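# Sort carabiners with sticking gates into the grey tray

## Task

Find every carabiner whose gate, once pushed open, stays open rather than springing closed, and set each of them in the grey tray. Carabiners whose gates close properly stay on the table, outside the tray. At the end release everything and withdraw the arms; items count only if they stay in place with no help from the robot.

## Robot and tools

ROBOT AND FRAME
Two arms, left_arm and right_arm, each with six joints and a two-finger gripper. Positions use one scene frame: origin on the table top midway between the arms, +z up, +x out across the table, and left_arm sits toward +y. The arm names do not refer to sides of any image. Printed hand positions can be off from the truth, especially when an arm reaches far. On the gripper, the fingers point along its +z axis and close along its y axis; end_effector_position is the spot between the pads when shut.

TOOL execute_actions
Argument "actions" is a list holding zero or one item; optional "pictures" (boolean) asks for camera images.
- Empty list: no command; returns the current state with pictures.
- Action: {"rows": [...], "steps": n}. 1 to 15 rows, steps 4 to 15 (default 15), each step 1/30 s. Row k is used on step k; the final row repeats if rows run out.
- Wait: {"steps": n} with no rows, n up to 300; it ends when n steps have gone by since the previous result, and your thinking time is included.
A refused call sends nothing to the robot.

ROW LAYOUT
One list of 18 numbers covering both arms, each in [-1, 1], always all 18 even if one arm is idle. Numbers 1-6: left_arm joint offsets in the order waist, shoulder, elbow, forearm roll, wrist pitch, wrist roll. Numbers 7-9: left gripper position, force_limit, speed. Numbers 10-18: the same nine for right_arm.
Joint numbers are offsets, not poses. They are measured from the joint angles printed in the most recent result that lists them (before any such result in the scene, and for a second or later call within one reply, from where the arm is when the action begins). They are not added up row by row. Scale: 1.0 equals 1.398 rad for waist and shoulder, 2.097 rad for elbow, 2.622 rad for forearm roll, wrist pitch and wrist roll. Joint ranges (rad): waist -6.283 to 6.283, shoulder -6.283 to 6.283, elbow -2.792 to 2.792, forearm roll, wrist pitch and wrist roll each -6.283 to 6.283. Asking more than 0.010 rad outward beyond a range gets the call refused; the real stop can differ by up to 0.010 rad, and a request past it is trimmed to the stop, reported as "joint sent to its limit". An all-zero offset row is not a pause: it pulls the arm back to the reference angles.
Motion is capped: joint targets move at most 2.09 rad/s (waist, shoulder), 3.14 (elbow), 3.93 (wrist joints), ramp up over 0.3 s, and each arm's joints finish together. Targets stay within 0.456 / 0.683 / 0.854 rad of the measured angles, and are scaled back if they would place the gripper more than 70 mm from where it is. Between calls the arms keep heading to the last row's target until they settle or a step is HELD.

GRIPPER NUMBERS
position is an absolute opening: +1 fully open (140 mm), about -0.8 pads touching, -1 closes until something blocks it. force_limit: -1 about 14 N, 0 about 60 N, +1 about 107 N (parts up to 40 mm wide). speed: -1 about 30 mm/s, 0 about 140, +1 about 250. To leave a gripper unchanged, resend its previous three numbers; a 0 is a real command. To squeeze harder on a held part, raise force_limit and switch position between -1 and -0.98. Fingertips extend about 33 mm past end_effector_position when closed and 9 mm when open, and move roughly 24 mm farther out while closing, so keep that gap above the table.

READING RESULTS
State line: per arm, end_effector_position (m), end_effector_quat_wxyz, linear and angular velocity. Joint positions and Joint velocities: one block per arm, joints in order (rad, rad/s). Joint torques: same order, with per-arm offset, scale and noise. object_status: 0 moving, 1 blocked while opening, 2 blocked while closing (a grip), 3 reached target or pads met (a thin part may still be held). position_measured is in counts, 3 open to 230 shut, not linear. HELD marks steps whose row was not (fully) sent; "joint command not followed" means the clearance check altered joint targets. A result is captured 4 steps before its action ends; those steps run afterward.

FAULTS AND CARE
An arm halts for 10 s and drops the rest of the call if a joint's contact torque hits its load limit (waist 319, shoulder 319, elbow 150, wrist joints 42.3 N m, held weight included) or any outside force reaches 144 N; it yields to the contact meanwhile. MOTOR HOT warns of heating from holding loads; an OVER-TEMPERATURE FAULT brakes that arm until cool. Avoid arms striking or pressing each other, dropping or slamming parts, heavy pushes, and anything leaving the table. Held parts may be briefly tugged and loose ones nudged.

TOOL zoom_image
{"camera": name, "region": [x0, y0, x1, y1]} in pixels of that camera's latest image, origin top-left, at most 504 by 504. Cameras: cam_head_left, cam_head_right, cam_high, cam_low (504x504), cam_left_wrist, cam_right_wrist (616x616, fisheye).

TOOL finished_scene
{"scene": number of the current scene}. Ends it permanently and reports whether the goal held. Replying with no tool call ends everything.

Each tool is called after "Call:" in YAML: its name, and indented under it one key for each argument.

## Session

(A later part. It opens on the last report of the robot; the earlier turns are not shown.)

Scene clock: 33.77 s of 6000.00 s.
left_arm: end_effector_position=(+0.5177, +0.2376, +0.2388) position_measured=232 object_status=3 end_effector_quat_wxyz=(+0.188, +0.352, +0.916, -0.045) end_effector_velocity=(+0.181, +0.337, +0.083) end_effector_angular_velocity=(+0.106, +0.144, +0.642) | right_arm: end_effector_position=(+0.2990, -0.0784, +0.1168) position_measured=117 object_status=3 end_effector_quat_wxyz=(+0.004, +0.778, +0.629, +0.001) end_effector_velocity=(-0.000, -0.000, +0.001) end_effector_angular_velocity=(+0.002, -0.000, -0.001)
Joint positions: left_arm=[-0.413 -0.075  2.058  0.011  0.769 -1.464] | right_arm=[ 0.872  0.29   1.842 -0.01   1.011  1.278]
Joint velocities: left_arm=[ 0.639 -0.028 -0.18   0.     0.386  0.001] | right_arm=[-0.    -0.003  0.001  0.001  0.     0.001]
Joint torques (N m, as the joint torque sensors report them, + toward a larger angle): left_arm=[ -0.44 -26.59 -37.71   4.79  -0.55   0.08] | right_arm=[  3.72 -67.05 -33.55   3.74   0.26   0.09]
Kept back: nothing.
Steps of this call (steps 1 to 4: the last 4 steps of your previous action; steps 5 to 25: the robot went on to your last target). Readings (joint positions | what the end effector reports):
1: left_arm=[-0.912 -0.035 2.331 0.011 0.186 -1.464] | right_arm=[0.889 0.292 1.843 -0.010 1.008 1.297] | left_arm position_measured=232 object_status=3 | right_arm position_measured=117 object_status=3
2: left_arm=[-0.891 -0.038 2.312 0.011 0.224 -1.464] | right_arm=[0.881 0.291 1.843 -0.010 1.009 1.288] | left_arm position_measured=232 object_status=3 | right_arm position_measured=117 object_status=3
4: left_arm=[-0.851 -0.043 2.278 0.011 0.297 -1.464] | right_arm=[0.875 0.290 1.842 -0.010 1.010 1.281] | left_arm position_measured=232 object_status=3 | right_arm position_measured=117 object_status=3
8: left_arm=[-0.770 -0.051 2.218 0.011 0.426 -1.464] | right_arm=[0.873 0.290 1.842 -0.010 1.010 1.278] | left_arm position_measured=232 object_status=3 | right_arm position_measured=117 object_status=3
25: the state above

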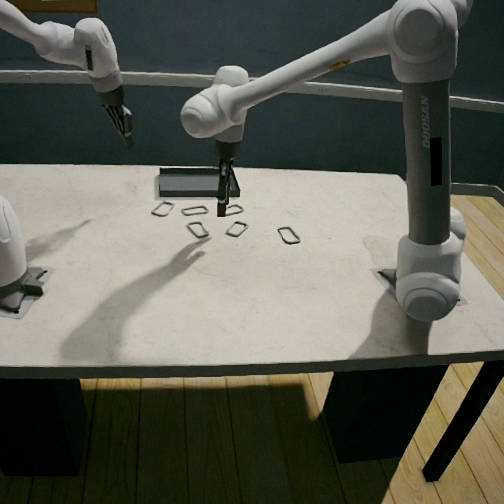

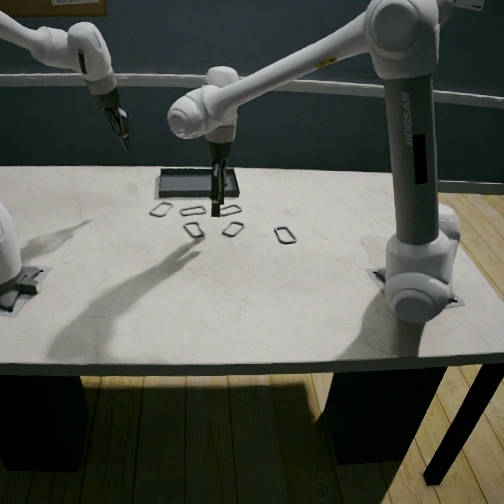

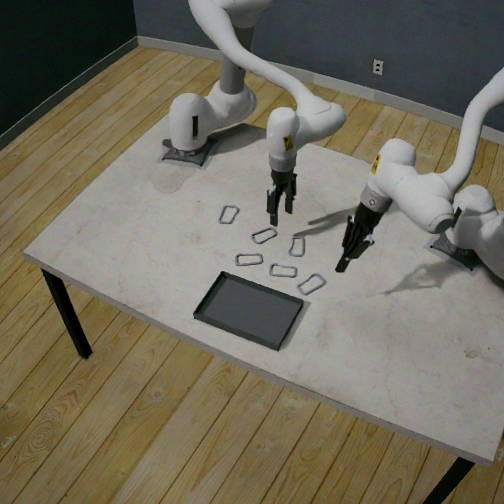

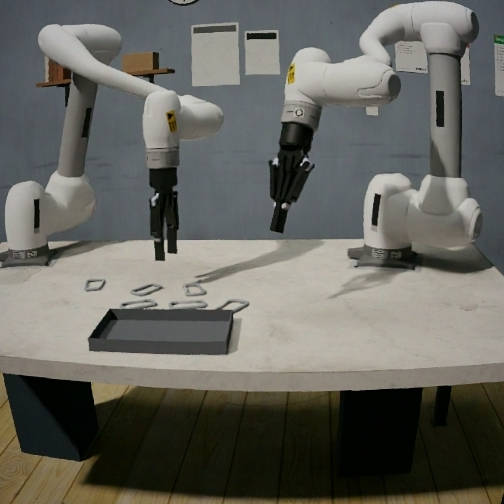

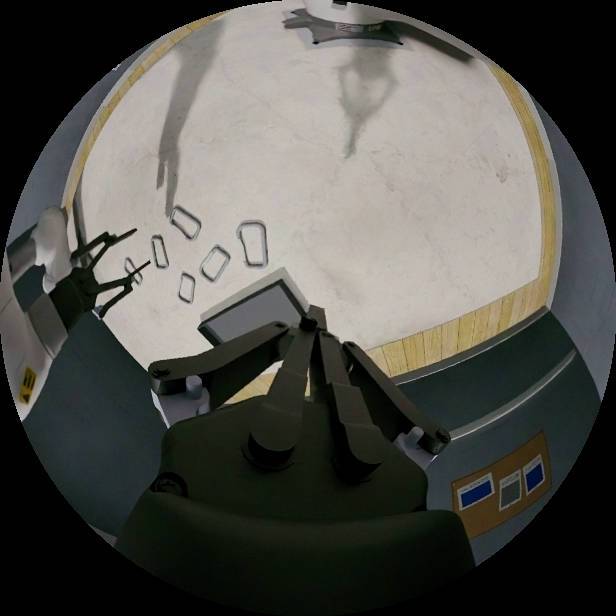

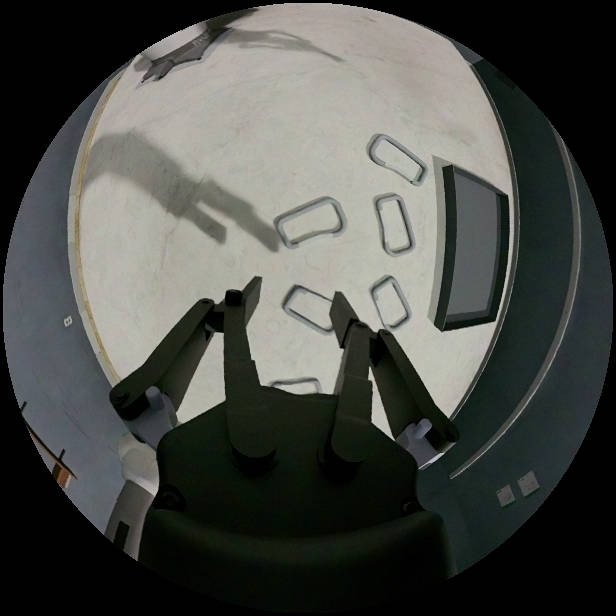

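Call:
execute_actions:
  actions:
    - {"rows":[[0.6,0,-0.122,0,0.276,0,-1,-0.5,0,-0.0715,0.158,-0.112,0,0.005,-0.2216,0.1,0,0]],"steps":15}

Call:
execute_actions:
  actions:
    - {"steps":10}
  pictures: true

Call:
zoom_image:
  camera: "cam_right_wrist"
  region: [220,210,400,390]

Scene clock: 35.10 s of 6000.00 s.
left_arm: end_effector_position=(+0.4994, +0.6821, +0.3358) position_measured=232 object_status=3 end_effector_quat_wxyz=(-0.002, -0.039, +0.999, +0.005) end_effector_velocity=(-0.269, +0.128, +0.171) end_effector_angular_velocity=(-0.155, +0.834, +0.363) | right_arm: end_effector_position=(+0.3884, -0.0235, +0.0878) position_measured=117 object_status=3 end_effector_quat_wxyz=(+0.004, +0.663, +0.748, +0.001) end_effector_velocity=(+0.314, +0.162, -0.125) end_effector_angular_velocity=(-0.012, +0.008, +1.117)
Joint positions: left_arm=[ 0.395 -0.078  1.833  0.011  1.389 -1.464] | right_arm=[ 0.803  0.442  1.68  -0.01   1.02   0.877]
Joint velocities: left_arm=[ 0.35   0.037 -0.344 -0.     1.155 -0.001] | right_arm=[-0.235  0.521 -0.549  0.     0.031 -1.352]
Joint torques (N m, as the joint torque sensors report them, + toward a larger angle): left_arm=[ -2.22 -30.59 -36.81   4.8   -0.01   0.03] | right_arm=[  1.17 -80.24 -33.62   3.57  -0.28  -0.16]
Steps of this call (steps 1 to 29: the robot went on to your last target; steps 30 to 40: the first 11 steps of this action). Readings (joint positions | what the end effector reports):
30: left_arm=[0.253 -0.090 1.952 0.011 0.997 -1.464] | right_arm=[0.872 0.290 1.842 -0.010 1.011 1.278] | left_arm position_measured=232 object_status=3 | right_arm position_measured=117 object_status=3
31: left_arm=[0.274 -0.090 1.948 0.011 1.007 -1.464] | right_arm=[0.871 0.292 1.839 -0.010 1.011 1.270] | left_arm position_measured=232 object_status=3 | right_arm position_measured=117 object_status=3
33: left_arm=[0.302 -0.089 1.929 0.011 1.065 -1.464] | right_arm=[0.862 0.313 1.817 -0.010 1.012 1.215] | left_arm position_measured=232 object_status=3 | right_arm position_measured=117 object_status=3
37: left_arm=[0.356 -0.082 1.872 0.011 1.259 -1.464] | right_arm=[0.827 0.389 1.736 -0.010 1.016 1.016] | left_arm position_measured=232 object_status=3 | right_arm position_measured=117 object_status=3
40: the state above

Scene clock: 35.43 s of 6000.00 s.
left_arm: end_effector_position=(+0.4752, +0.6926, +0.3518) position_measured=232 object_status=3 end_effector_quat_wxyz=(-0.040, -0.055, +0.998, -0.001) end_effector_velocity=(-0.002, +0.001, +0.002) end_effector_angular_velocity=(-0.000, +0.005, +0.003) | right_arm: end_effector_position=(+0.4301, -0.0036, +0.0704) position_measured=117 object_status=3 end_effector_quat_wxyz=(+0.004, +0.606, +0.795, +0.000) end_effector_velocity=(+0.003, +0.002, -0.002) end_effector_angular_velocity=(+0.000, +0.000, +0.014)
Joint positions: left_arm=[ 0.426 -0.075  1.803  0.011  1.492 -1.464] | right_arm=[ 0.773  0.51   1.608 -0.01   1.024  0.698]
Joint velocities: left_arm=[ 0.002 -0.    -0.002  0.001  0.007 -0.001] | right_arm=[-0.003  0.006 -0.007  0.001  0.    -0.017]
Joint torques (N m, as the joint torque sensors report them, + toward a larger angle): left_arm=[  1.9  -30.7  -40.08   5.25   0.05  -0.07] | right_arm=[  2.51 -87.32 -33.97   3.58  -0.17  -0.19]
Kept back: nothing.
Steps of this call (steps 1 to 4: the last 4 steps of your previous action; steps 5 to 10: the robot went on to your last target). Readings (joint positions | what the end effector reports):
1: left_arm=[0.406 -0.077 1.822 0.011 1.425 -1.464] | right_arm=[0.796 0.459 1.662 -0.010 1.021 0.832] | left_arm position_measured=232 object_status=3 | right_arm position_measured=117 object_status=3
2: left_arm=[0.414 -0.076 1.814 0.011 1.453 -1.464] | right_arm=[0.788 0.475 1.645 -0.010 1.021 0.791] | left_arm position_measured=232 object_status=3 | right_arm position_measured=117 object_status=3
4: left_arm=[0.423 -0.075 1.805 0.011 1.483 -1.464] | right_arm=[0.778 0.498 1.621 -0.010 1.023 0.731] | left_arm position_measured=232 object_status=3 | right_arm position_measured=117 object_status=3
8: left_arm=[0.426 -0.075 1.803 0.011 1.491 -1.464] | right_arm=[0.773 0.509 1.608 -0.010 1.024 0.700] | left_arm position_measured=232 object_status=3 | right_arm position_measured=117 object_status=3
10: the state above

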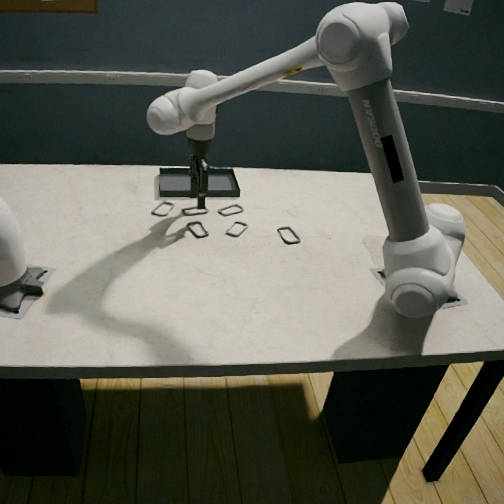

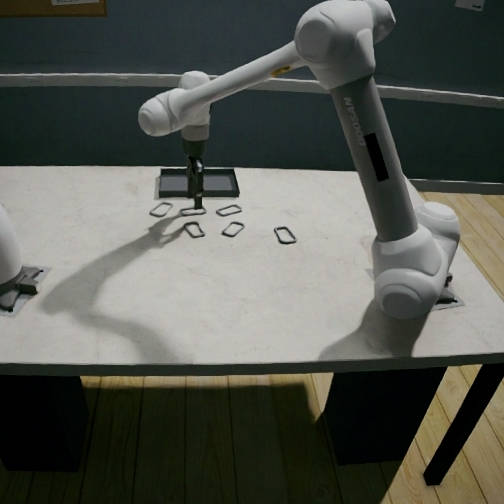

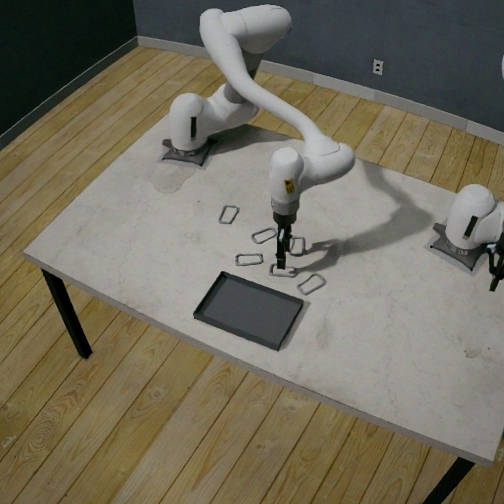

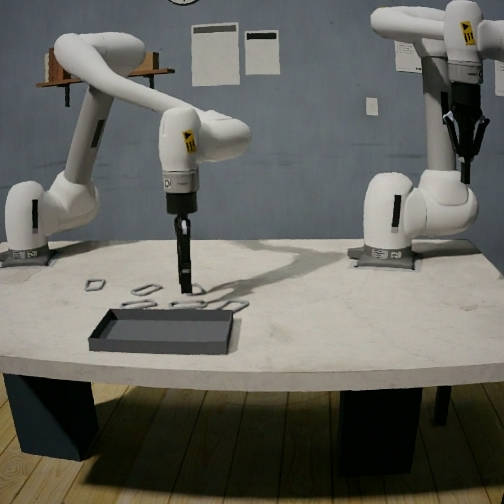

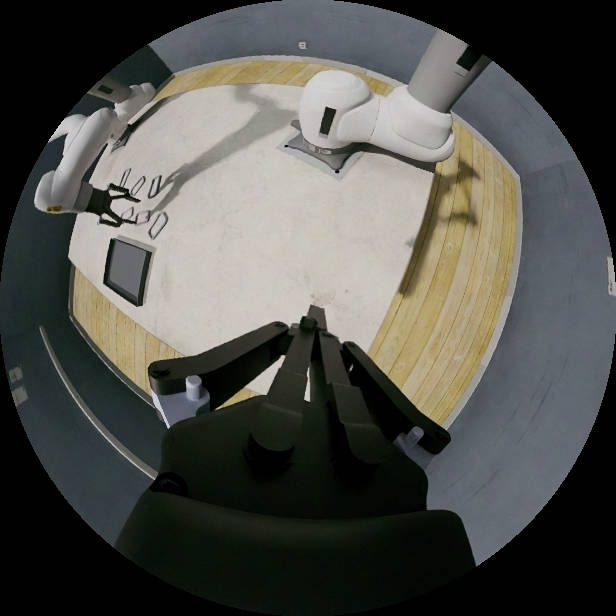

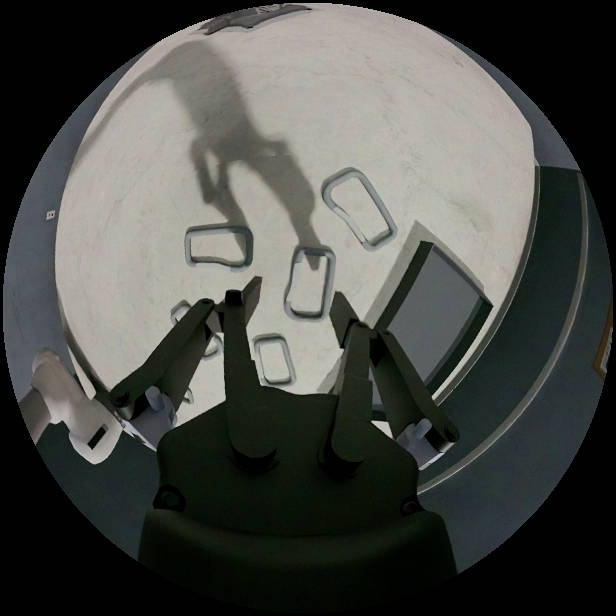

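Region (220, 210, 400, 390) of cam_right_wrist's 616x616 image, scaled by 2.800, with more detail than that image has.

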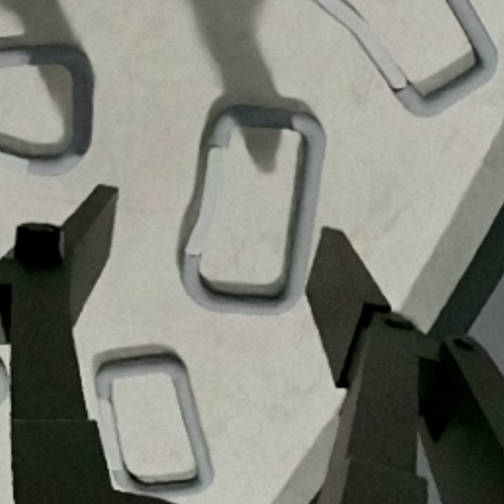

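Call:
execute_actions:
  actions:
    - {"rows":[[0,0,0,0,0,0,-1,-0.5,0,0,0.022,-0.0043,0,-0.0083,-0.04,0.1,0,0]],"steps":14}

Call:
execute_actions:
  actions:
    - {"steps":4}
  pictures: true

Call:
zoom_image:
  camera: "cam_right_wrist"
  region: [220,210,400,390]

Scene clock: 36.00 s of 6000.00 s.
left_arm: end_effector_position=(+0.4750, +0.6927, +0.3519) position_measured=232 object_status=3 end_effector_quat_wxyz=(-0.040, -0.055, +0.998, -0.001) end_effector_velocity=(+0.001, +0.000, -0.000) end_effector_angular_velocity=(+0.001, -0.003, +0.001) | right_arm: end_effector_position=(+0.4359, +0.0045, +0.0509) position_measured=117 object_status=3 end_effector_quat_wxyz=(+0.004, +0.564, +0.825, +0.000) end_effector_velocity=(+0.001, +0.002, -0.005) end_effector_angular_velocity=(+0.001, -0.000, +0.027)
Joint positions: left_arm=[ 0.426 -0.075  1.803  0.011  1.493 -1.464] | right_arm=[ 0.772  0.54   1.599 -0.01   1.002  0.595]
Joint velocities: left_arm=[ 0.    -0.     0.     0.    -0.004 -0.001] | right_arm=[-0.     0.007 -0.002  0.001 -0.006 -0.027]
Joint torques (N m, as the joint torque sensors report them, + toward a larger angle): left_arm=[  0.91 -30.86 -39.05   5.24   0.17   0.01] | right_arm=[  2.03 -92.14 -32.29   3.78  -0.38  -0.12]
Steps of this call (steps 1 to 7: the robot went on to your last target; steps 8 to 17: the first 10 steps of this action). Readings (joint positions | what the end effector reports):
8: left_arm=[0.426 -0.075 1.802 0.011 1.493 -1.464] | right_arm=[0.772 0.511 1.607 -0.010 1.024 0.697] | left_arm position_measured=232 object_status=3 | right_arm position_measured=117 object_status=3
9: left_arm=[0.426 -0.075 1.802 0.011 1.493 -1.464] | right_arm=[0.772 0.512 1.606 -0.010 1.023 0.689] | left_arm position_measured=232 object_status=3 | right_arm position_measured=117 object_status=3
11: left_arm=[0.426 -0.075 1.802 0.011 1.493 -1.464] | right_arm=[0.772 0.526 1.603 -0.010 1.013 0.643] | left_arm position_measured=232 object_status=3 | right_arm position_measured=117 object_status=3
15: left_arm=[0.426 -0.075 1.803 0.011 1.493 -1.464] | right_arm=[0.772 0.539 1.599 -0.010 1.003 0.598] | left_arm position_measured=232 object_status=3 | right_arm position_measured=117 object_status=3
17: the state above

Scene clock: 36.13 s of 6000.00 s.
left_arm: end_effector_position=(+0.4751, +0.6926, +0.3518) position_measured=232 object_status=3 end_effector_quat_wxyz=(-0.040, -0.055, +0.998, -0.001) end_effector_velocity=(+0.000, +0.000, -0.000) end_effector_angular_velocity=(-0.000, -0.001, +0.001) | right_arm: end_effector_position=(+0.4360, +0.0046, +0.0506) position_measured=117 object_status=3 end_effector_quat_wxyz=(+0.004, +0.564, +0.826, +0.000) end_effector_velocity=(-0.000, +0.000, -0.002) end_effector_angular_velocity=(-0.002, +0.001, +0.005)
Joint positions: left_arm=[ 0.426 -0.075  1.803  0.011  1.492 -1.464] | right_arm=[ 0.772  0.541  1.599 -0.01   1.002  0.593]
Joint velocities: left_arm=[ 0.001  0.     0.    -0.001 -0.001 -0.   ] | right_arm=[ 0.     0.003 -0.    -0.    -0.001 -0.005]
Joint torques (N m, as the joint torque sensors report them, + toward a larger angle): left_arm=[ -0.29 -31.99 -38.8    5.16   0.53   0.08] | right_arm=[  2.58 -91.46 -33.13   3.68  -0.17  -0.15]
Kept back: nothing.
Steps of this call (steps 1 to 4: the last 4 steps of your previous action). Readings (joint positions | what the end effector reports):
1: left_arm=[0.426 -0.075 1.803 0.011 1.492 -1.464] | right_arm=[0.772 0.540 1.599 -0.010 1.002 0.594] | left_arm position_measured=232 object_status=3 | right_arm position_measured=117 object_status=3
2: left_arm=[0.426 -0.075 1.803 0.011 1.492 -1.464] | right_arm=[0.772 0.540 1.599 -0.010 1.002 0.594] | left_arm position_measured=232 object_status=3 | right_arm position_measured=117 object_status=3
4: the state above

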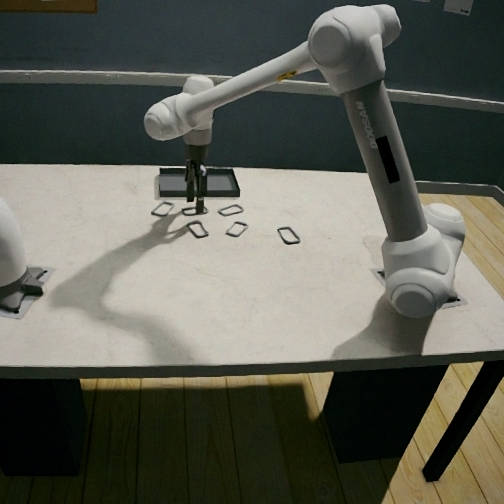

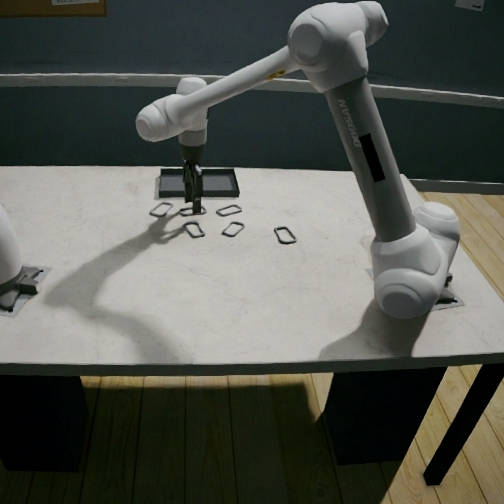

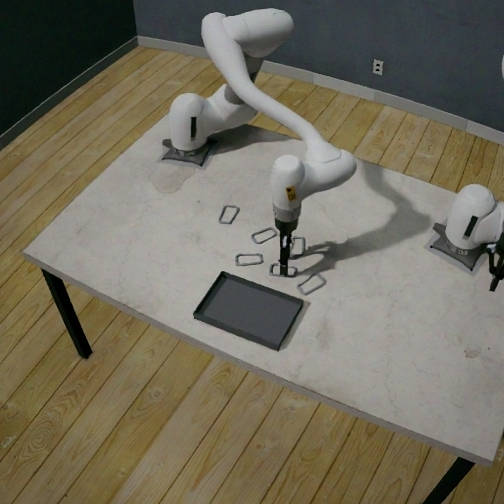

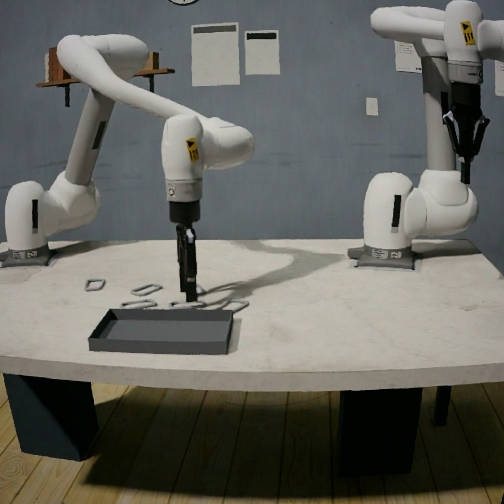

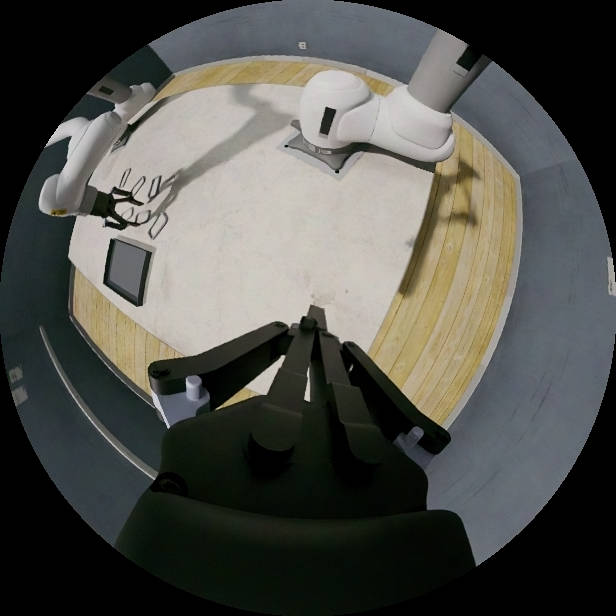

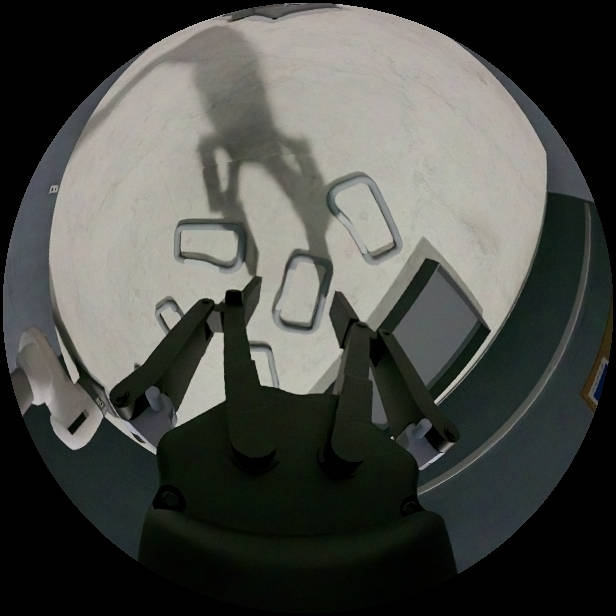

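Region (220, 210, 400, 390) of cam_right_wrist's 616x616 image, scaled by 2.800, with more detail than that image has.

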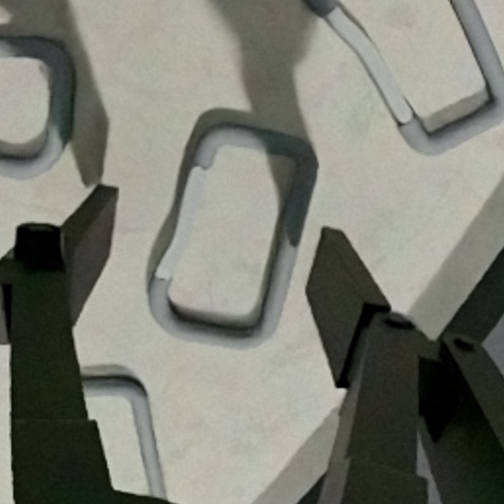

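Call:
execute_actions:
  actions:
    - {"rows":[[0,0,0,0,0,0,-1,-0.5,0,0,0.0094,0.0052,0,-0.0091,0,0.1,0,0],[0,0,0,0,0,0,-1,-0.5,0,0,0.0094,0.0052,0,-0.0091,0,0.1,0,0],[0,0,0,0,0,0,-1,-0.5,0,0,0.0094,0.0052,0,-0.0091,0,0.1,0,0],[0,0,0,0,0,0,-1,-0.5,0,0,0.0094,0.0052,0,-0.0091,0,0.1,0,0],[0,0,0,0,0,0,-1,-0.5,0,0,0.0094,0.0052,0,-0.0091,0,0.1,0,0],[0,0,0,0,0,0,-1,-0.5,0,0,0.0094,0.0052,0,-0.0091,0,0.1,0,0],[0,0,0,0,0,0,-1,-0.5,0,0,0.0094,0.0052,0,-0.0091,0,0.1,0,0],[0,0,0,0,0,0,-1,-0.5,0,0,0.0094,0.0052,0,-0.0091,0,0.1,0,0],[0,0,0,0,0,0,-1,-0.5,0,0,0.0094,0.0052,0,-0.0091,0,-0.5,-0.5,0]],"steps":15}

Call:
execute_actions:
  actions:
    - {"steps":12}
  pictures: true

Call:
zoom_image:
  camera: "cam_right_wrist"
  region: [220,210,400,390]

Scene clock: 36.90 s of 6000.00 s.
left_arm: end_effector_position=(+0.4752, +0.6926, +0.3518) position_measured=232 object_status=3 end_effector_quat_wxyz=(-0.040, -0.055, +0.998, -0.001) end_effector_velocity=(+0.000, +0.000, -0.000) end_effector_angular_velocity=(+0.000, +0.001, +0.001) | right_arm: end_effector_position=(+0.4356, +0.0043, +0.0354) position_measured=127 object_status=0 end_effector_quat_wxyz=(+0.004, +0.563, +0.826, +0.000) end_effector_velocity=(-0.001, -0.000, -0.003) end_effector_angular_velocity=(-0.001, +0.001, +0.001)
Joint positions: left_arm=[ 0.426 -0.075  1.803  0.011  1.492 -1.464] | right_arm=[ 0.772  0.554  1.609 -0.01   0.978  0.593]
Joint velocities: left_arm=[-0.     0.001 -0.     0.001  0.    -0.001] | right_arm=[ 0.001  0.002  0.003  0.    -0.004 -0.   ]
Joint torques (N m, as the joint torque sensors report them, + toward a larger angle): left_arm=[ -1.12 -30.96 -38.75   5.31   0.34   0.15] | right_arm=[  3.17 -88.9  -33.4    3.85  -0.4   -0.29]
Steps of this call (steps 1 to 12: the robot went on to your last target; steps 13 to 23: the first 11 steps of this action). Readings (joint positions | what the end effector reports):
13: left_arm=[0.426 -0.075 1.803 0.011 1.492 -1.464] | right_arm=[0.772 0.541 1.599 -0.010 1.002 0.593] | left_arm position_measured=232 object_status=3 | right_arm position_measured=117 object_status=3
14: left_arm=[0.426 -0.075 1.803 0.011 1.492 -1.464] | right_arm=[0.772 0.543 1.600 -0.010 0.997 0.593] | left_arm position_measured=232 object_status=3 | right_arm position_measured=117 object_status=3
16: left_arm=[0.426 -0.075 1.803 0.011 1.492 -1.464] | right_arm=[0.772 0.550 1.606 -0.010 0.985 0.593] | left_arm position_measured=232 object_status=3 | right_arm position_measured=117 object_status=3
20: left_arm=[0.426 -0.075 1.803 0.011 1.492 -1.464] | right_arm=[0.772 0.553 1.609 -0.010 0.979 0.593] | left_arm position_measured=232 object_status=3 | right_arm position_measured=117 object_status=3
23: the state above

Scene clock: 37.30 s of 6000.00 s.
left_arm: end_effector_position=(+0.4752, +0.6926, +0.3518) position_measured=232 object_status=3 end_effector_quat_wxyz=(-0.040, -0.055, +0.998, -0.001) end_effector_velocity=(-0.000, +0.000, +0.000) end_effector_angular_velocity=(+0.000, -0.000, -0.000) | right_arm: end_effector_position=(+0.4357, +0.0044, +0.0353) position_measured=166 object_status=2 end_effector_quat_wxyz=(+0.004, +0.564, +0.826, +0.000) end_effector_velocity=(+0.000, +0.000, -0.001) end_effector_angular_velocity=(-0.000, -0.000, -0.000)
Joint positions: left_arm=[ 0.426 -0.075  1.803  0.011  1.492 -1.464] | right_arm=[ 0.772  0.554  1.609 -0.01   0.978  0.593]
Joint velocities: left_arm=[ 0.001 -0.001  0.     0.     0.     0.001] | right_arm=[-0.     0.001 -0.001 -0.    -0.     0.   ]
Joint torques (N m, as the joint torque sensors report them, + toward a larger angle): left_arm=[ -1.07 -31.69 -39.34   5.25   0.32  -0.03] | right_arm=[  7.93 -56.17  -9.87   5.78   2.4   -0.39]
Kept back: nothing.
Steps of this call (steps 1 to 4: the last 4 steps of your previous action; steps 5 to 12: the robot went on to your last target). Readings (joint positions | what the end effector reports):
1: left_arm=[0.426 -0.075 1.803 0.011 1.492 -1.464] | right_arm=[0.772 0.554 1.610 -0.010 0.978 0.593] | left_arm position_measured=232 object_status=3 | right_arm position_measured=134 object_status=0
2: left_arm=[0.426 -0.075 1.803 0.011 1.492 -1.464] | right_arm=[0.772 0.554 1.610 -0.010 0.978 0.593] | left_arm position_measured=232 object_status=3 | right_arm position_measured=142 object_status=0
4: left_arm=[0.426 -0.075 1.803 0.011 1.492 -1.464] | right_arm=[0.772 0.554 1.610 -0.010 0.978 0.593] | left_arm position_measured=232 object_status=3 | right_arm position_measured=157 object_status=0
8: left_arm=[0.426 -0.075 1.803 0.011 1.492 -1.464] | right_arm=[0.772 0.554 1.609 -0.010 0.978 0.593] | left_arm position_measured=232 object_status=3 | right_arm position_measured=166 object_status=0
12: the state above

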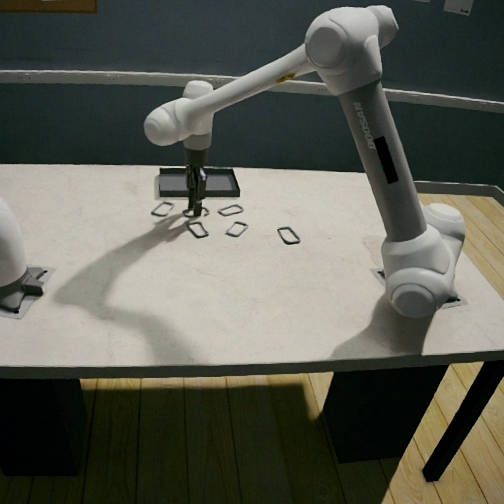

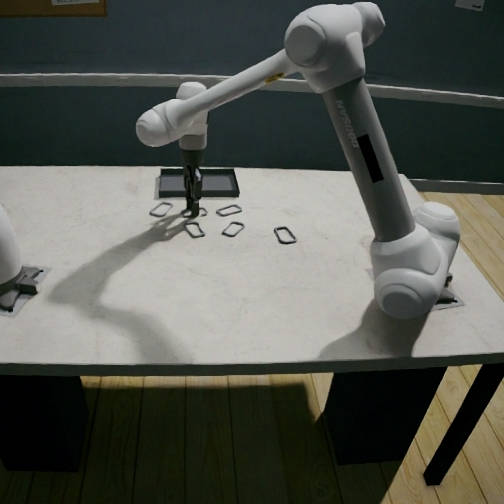

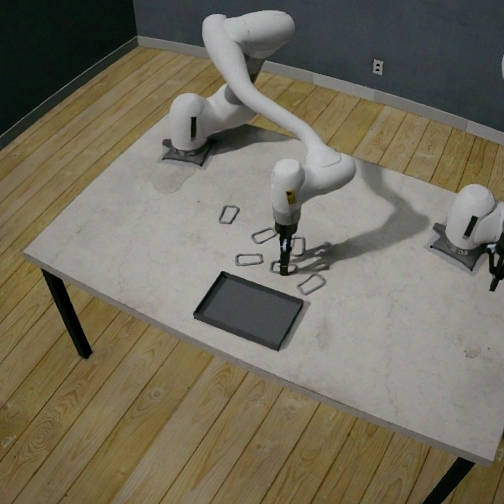

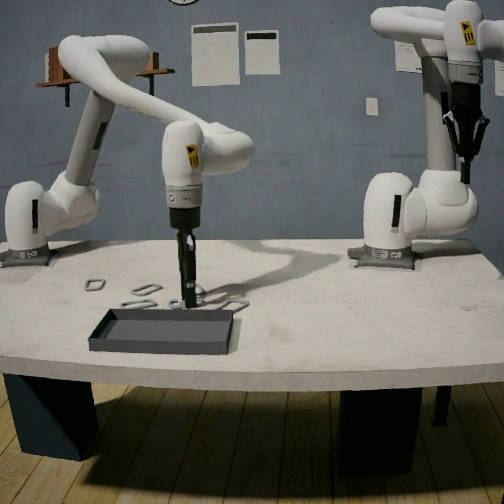

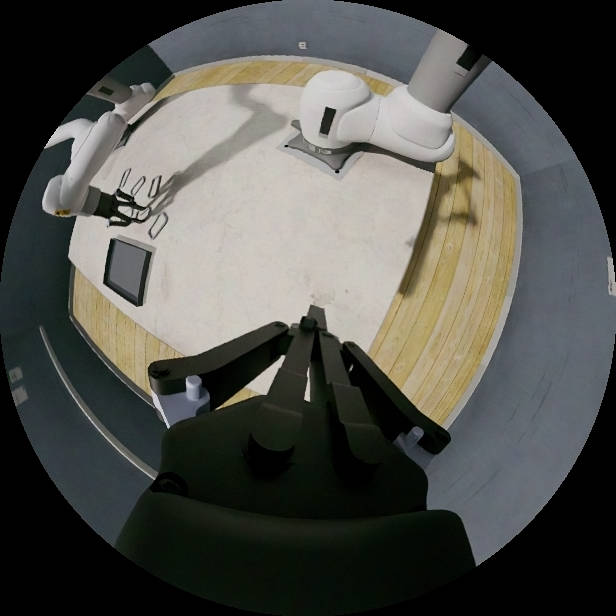

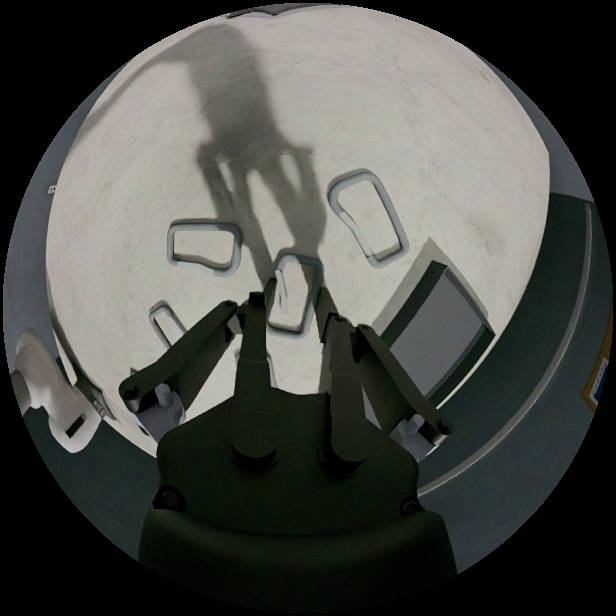

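Region (220, 210, 400, 390) of cam_right_wrist's 616x616 image, scaled by 2.800, with more detail than that image has.

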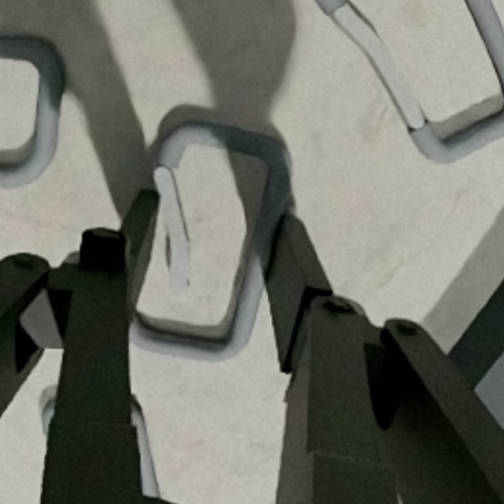

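Call:
execute_actions:
  actions:
    - {"rows":[[0,0,0,0,0,0,-1,-0.5,0,0,-0.001,-0.0006,0,0.001,0,0.1,0,0]],"steps":15}

Call:
execute_actions:
  actions:
    - {"steps":5}
  pictures: true

Call:
zoom_image:
  camera: "cam_right_wrist"
  region: [220,210,400,390]

Scene clock: 37.83 s of 6000.00 s.
left_arm: end_effector_position=(+0.4752, +0.6926, +0.3518) position_measured=232 object_status=3 end_effector_quat_wxyz=(-0.040, -0.055, +0.998, -0.001) end_effector_velocity=(+0.000, +0.000, -0.000) end_effector_angular_velocity=(-0.000, +0.000, +0.001) | right_arm: end_effector_position=(+0.4357, +0.0045, +0.0368) position_measured=117 object_status=0 end_effector_quat_wxyz=(+0.004, +0.564, +0.826, +0.000) end_effector_velocity=(+0.000, +0.001, +0.003) end_effector_angular_velocity=(+0.003, -0.002, -0.000)
Joint positions: left_arm=[ 0.426 -0.075  1.803  0.011  1.492 -1.464] | right_arm=[ 0.772  0.552  1.608 -0.01   0.98   0.593]
Joint velocities: left_arm=[ 0.     0.    -0.    -0.     0.    -0.001] | right_arm=[-0.    -0.004 -0.     0.    -0.    -0.   ]
Joint torques (N m, as the joint torque sensors report them, + toward a larger angle): left_arm=[ -0.12 -30.93 -39.08   5.2    0.33  -0.02] | right_arm=[ -0.11 -92.22 -33.31   3.46  -0.11  -0.35]
Steps of this call (steps 1 to 5: the robot went on to your last target; steps 6 to 16: the first 11 steps of this action). Readings (joint positions | what the end effector reports):
6: left_arm=[0.426 -0.075 1.803 0.011 1.492 -1.464] | right_arm=[0.772 0.554 1.610 -0.010 0.978 0.593] | left_arm position_measured=232 object_status=3 | right_arm position_measured=166 object_status=0
7: left_arm=[0.426 -0.075 1.803 0.011 1.492 -1.464] | right_arm=[0.772 0.554 1.610 -0.010 0.979 0.593] | left_arm position_measured=232 object_status=3 | right_arm position_measured=166 object_status=0
9: left_arm=[0.426 -0.075 1.803 0.011 1.492 -1.464] | right_arm=[0.772 0.553 1.609 -0.010 0.980 0.593] | left_arm position_measured=232 object_status=3 | right_arm position_measured=149 object_status=0
13: left_arm=[0.426 -0.075 1.803 0.011 1.492 -1.464] | right_arm=[0.772 0.553 1.608 -0.010 0.980 0.593] | left_arm position_measured=232 object_status=3 | right_arm position_measured=119 object_status=0
16: the state above

Scene clock: 38.00 s of 6000.00 s.
left_arm: end_effector_position=(+0.4752, +0.6926, +0.3518) position_measured=232 object_status=3 end_effector_quat_wxyz=(-0.040, -0.055, +0.998, -0.001) end_effector_velocity=(+0.001, -0.001, -0.001) end_effector_angular_velocity=(-0.001, +0.001, -0.002) | right_arm: end_effector_position=(+0.4357, +0.0045, +0.0369) position_measured=117 object_status=3 end_effector_quat_wxyz=(+0.004, +0.564, +0.826, +0.000) end_effector_velocity=(-0.000, -0.000, -0.001) end_effector_angular_velocity=(-0.001, +0.002, -0.000)
Joint positions: left_arm=[ 0.426 -0.075  1.803  0.011  1.492 -1.464] | right_arm=[ 0.772  0.552  1.608 -0.01   0.98   0.593]
Joint velocities: left_arm=[-0.002  0.002 -0.    -0.001 -0.     0.   ] | right_arm=[-0.     0.002 -0.001  0.001  0.001 -0.   ]
Joint torques (N m, as the joint torque sensors report them, + toward a larger angle): left_arm=[ -0.47 -30.87 -39.04   5.16   0.41   0.02] | right_arm=[  2.59 -90.02 -32.99   3.65  -0.4   -0.27]
Kept back: nothing.
Steps of this call (steps 1 to 4: the last 4 steps of your previous action; step 5: the robot went on to your last target). Readings (joint positions | what the end effector reports):
1: left_arm=[0.426 -0.075 1.803 0.011 1.492 -1.464] | right_arm=[0.772 0.552 1.608 -0.010 0.980 0.593] | left_arm position_measured=232 object_status=3 | right_arm position_measured=117 object_status=0
2: left_arm=[0.426 -0.075 1.803 0.011 1.492 -1.464] | right_arm=[0.772 0.552 1.608 -0.010 0.980 0.593] | left_arm position_measured=232 object_status=3 | right_arm position_measured=117 object_status=0
4: left_arm=[0.426 -0.075 1.803 0.011 1.492 -1.464] | right_arm=[0.772 0.552 1.608 -0.010 0.980 0.593] | left_arm position_measured=232 object_status=3 | right_arm position_measured=117 object_status=3
5: the state above

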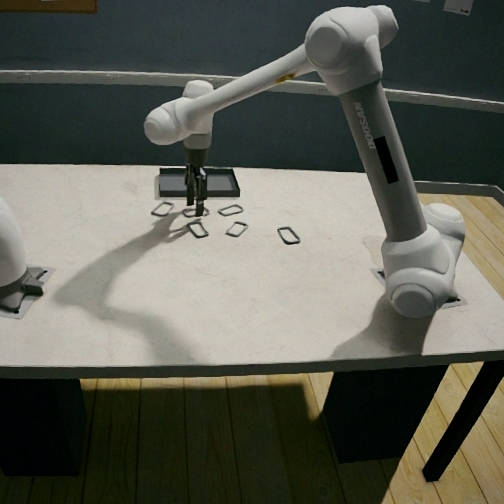

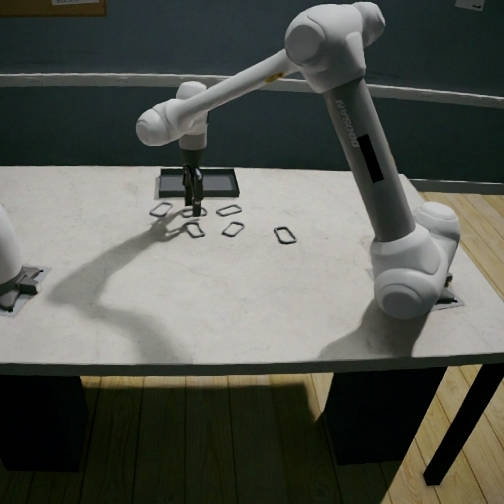

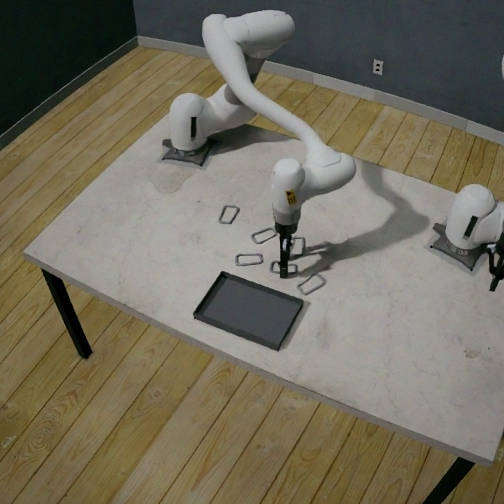

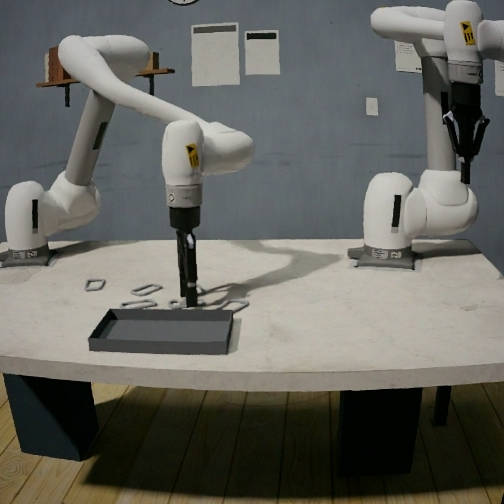

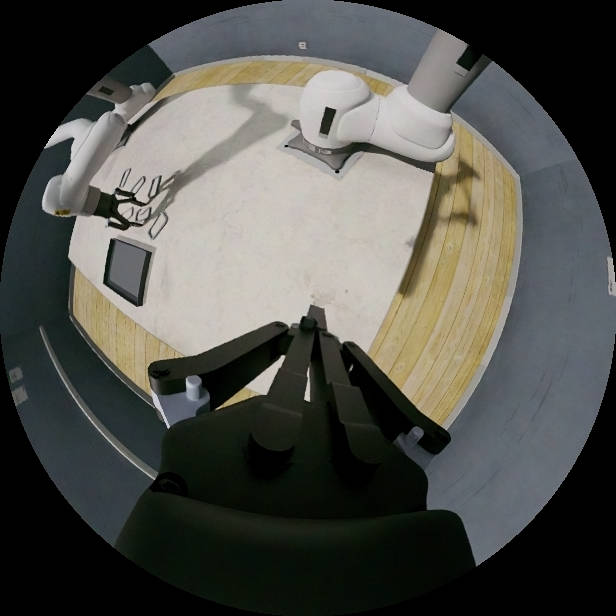

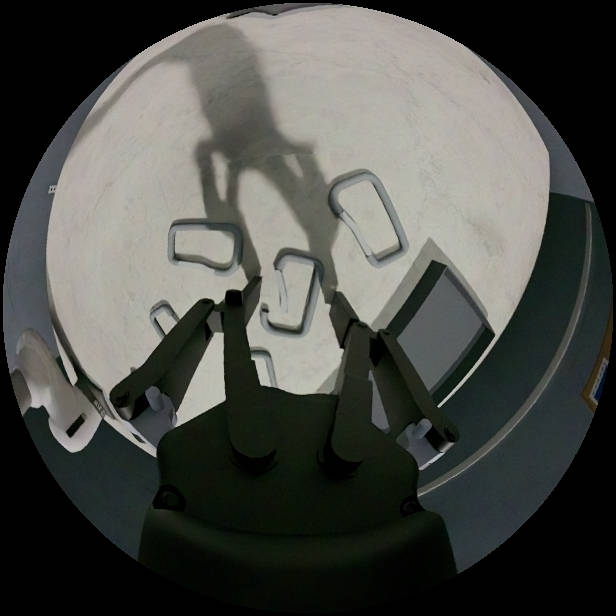

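Region (220, 210, 400, 390) of cam_right_wrist's 616x616 image, scaled by 2.800, with more detail than that image has.

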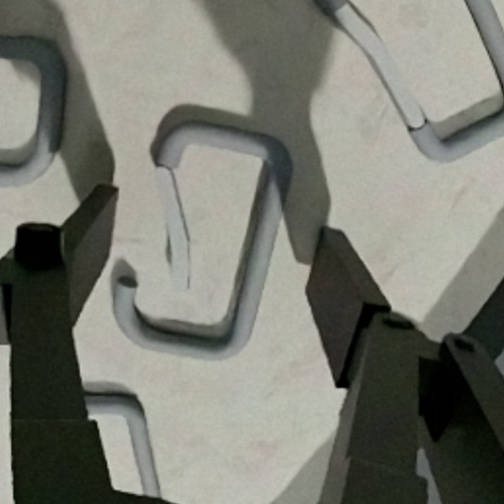

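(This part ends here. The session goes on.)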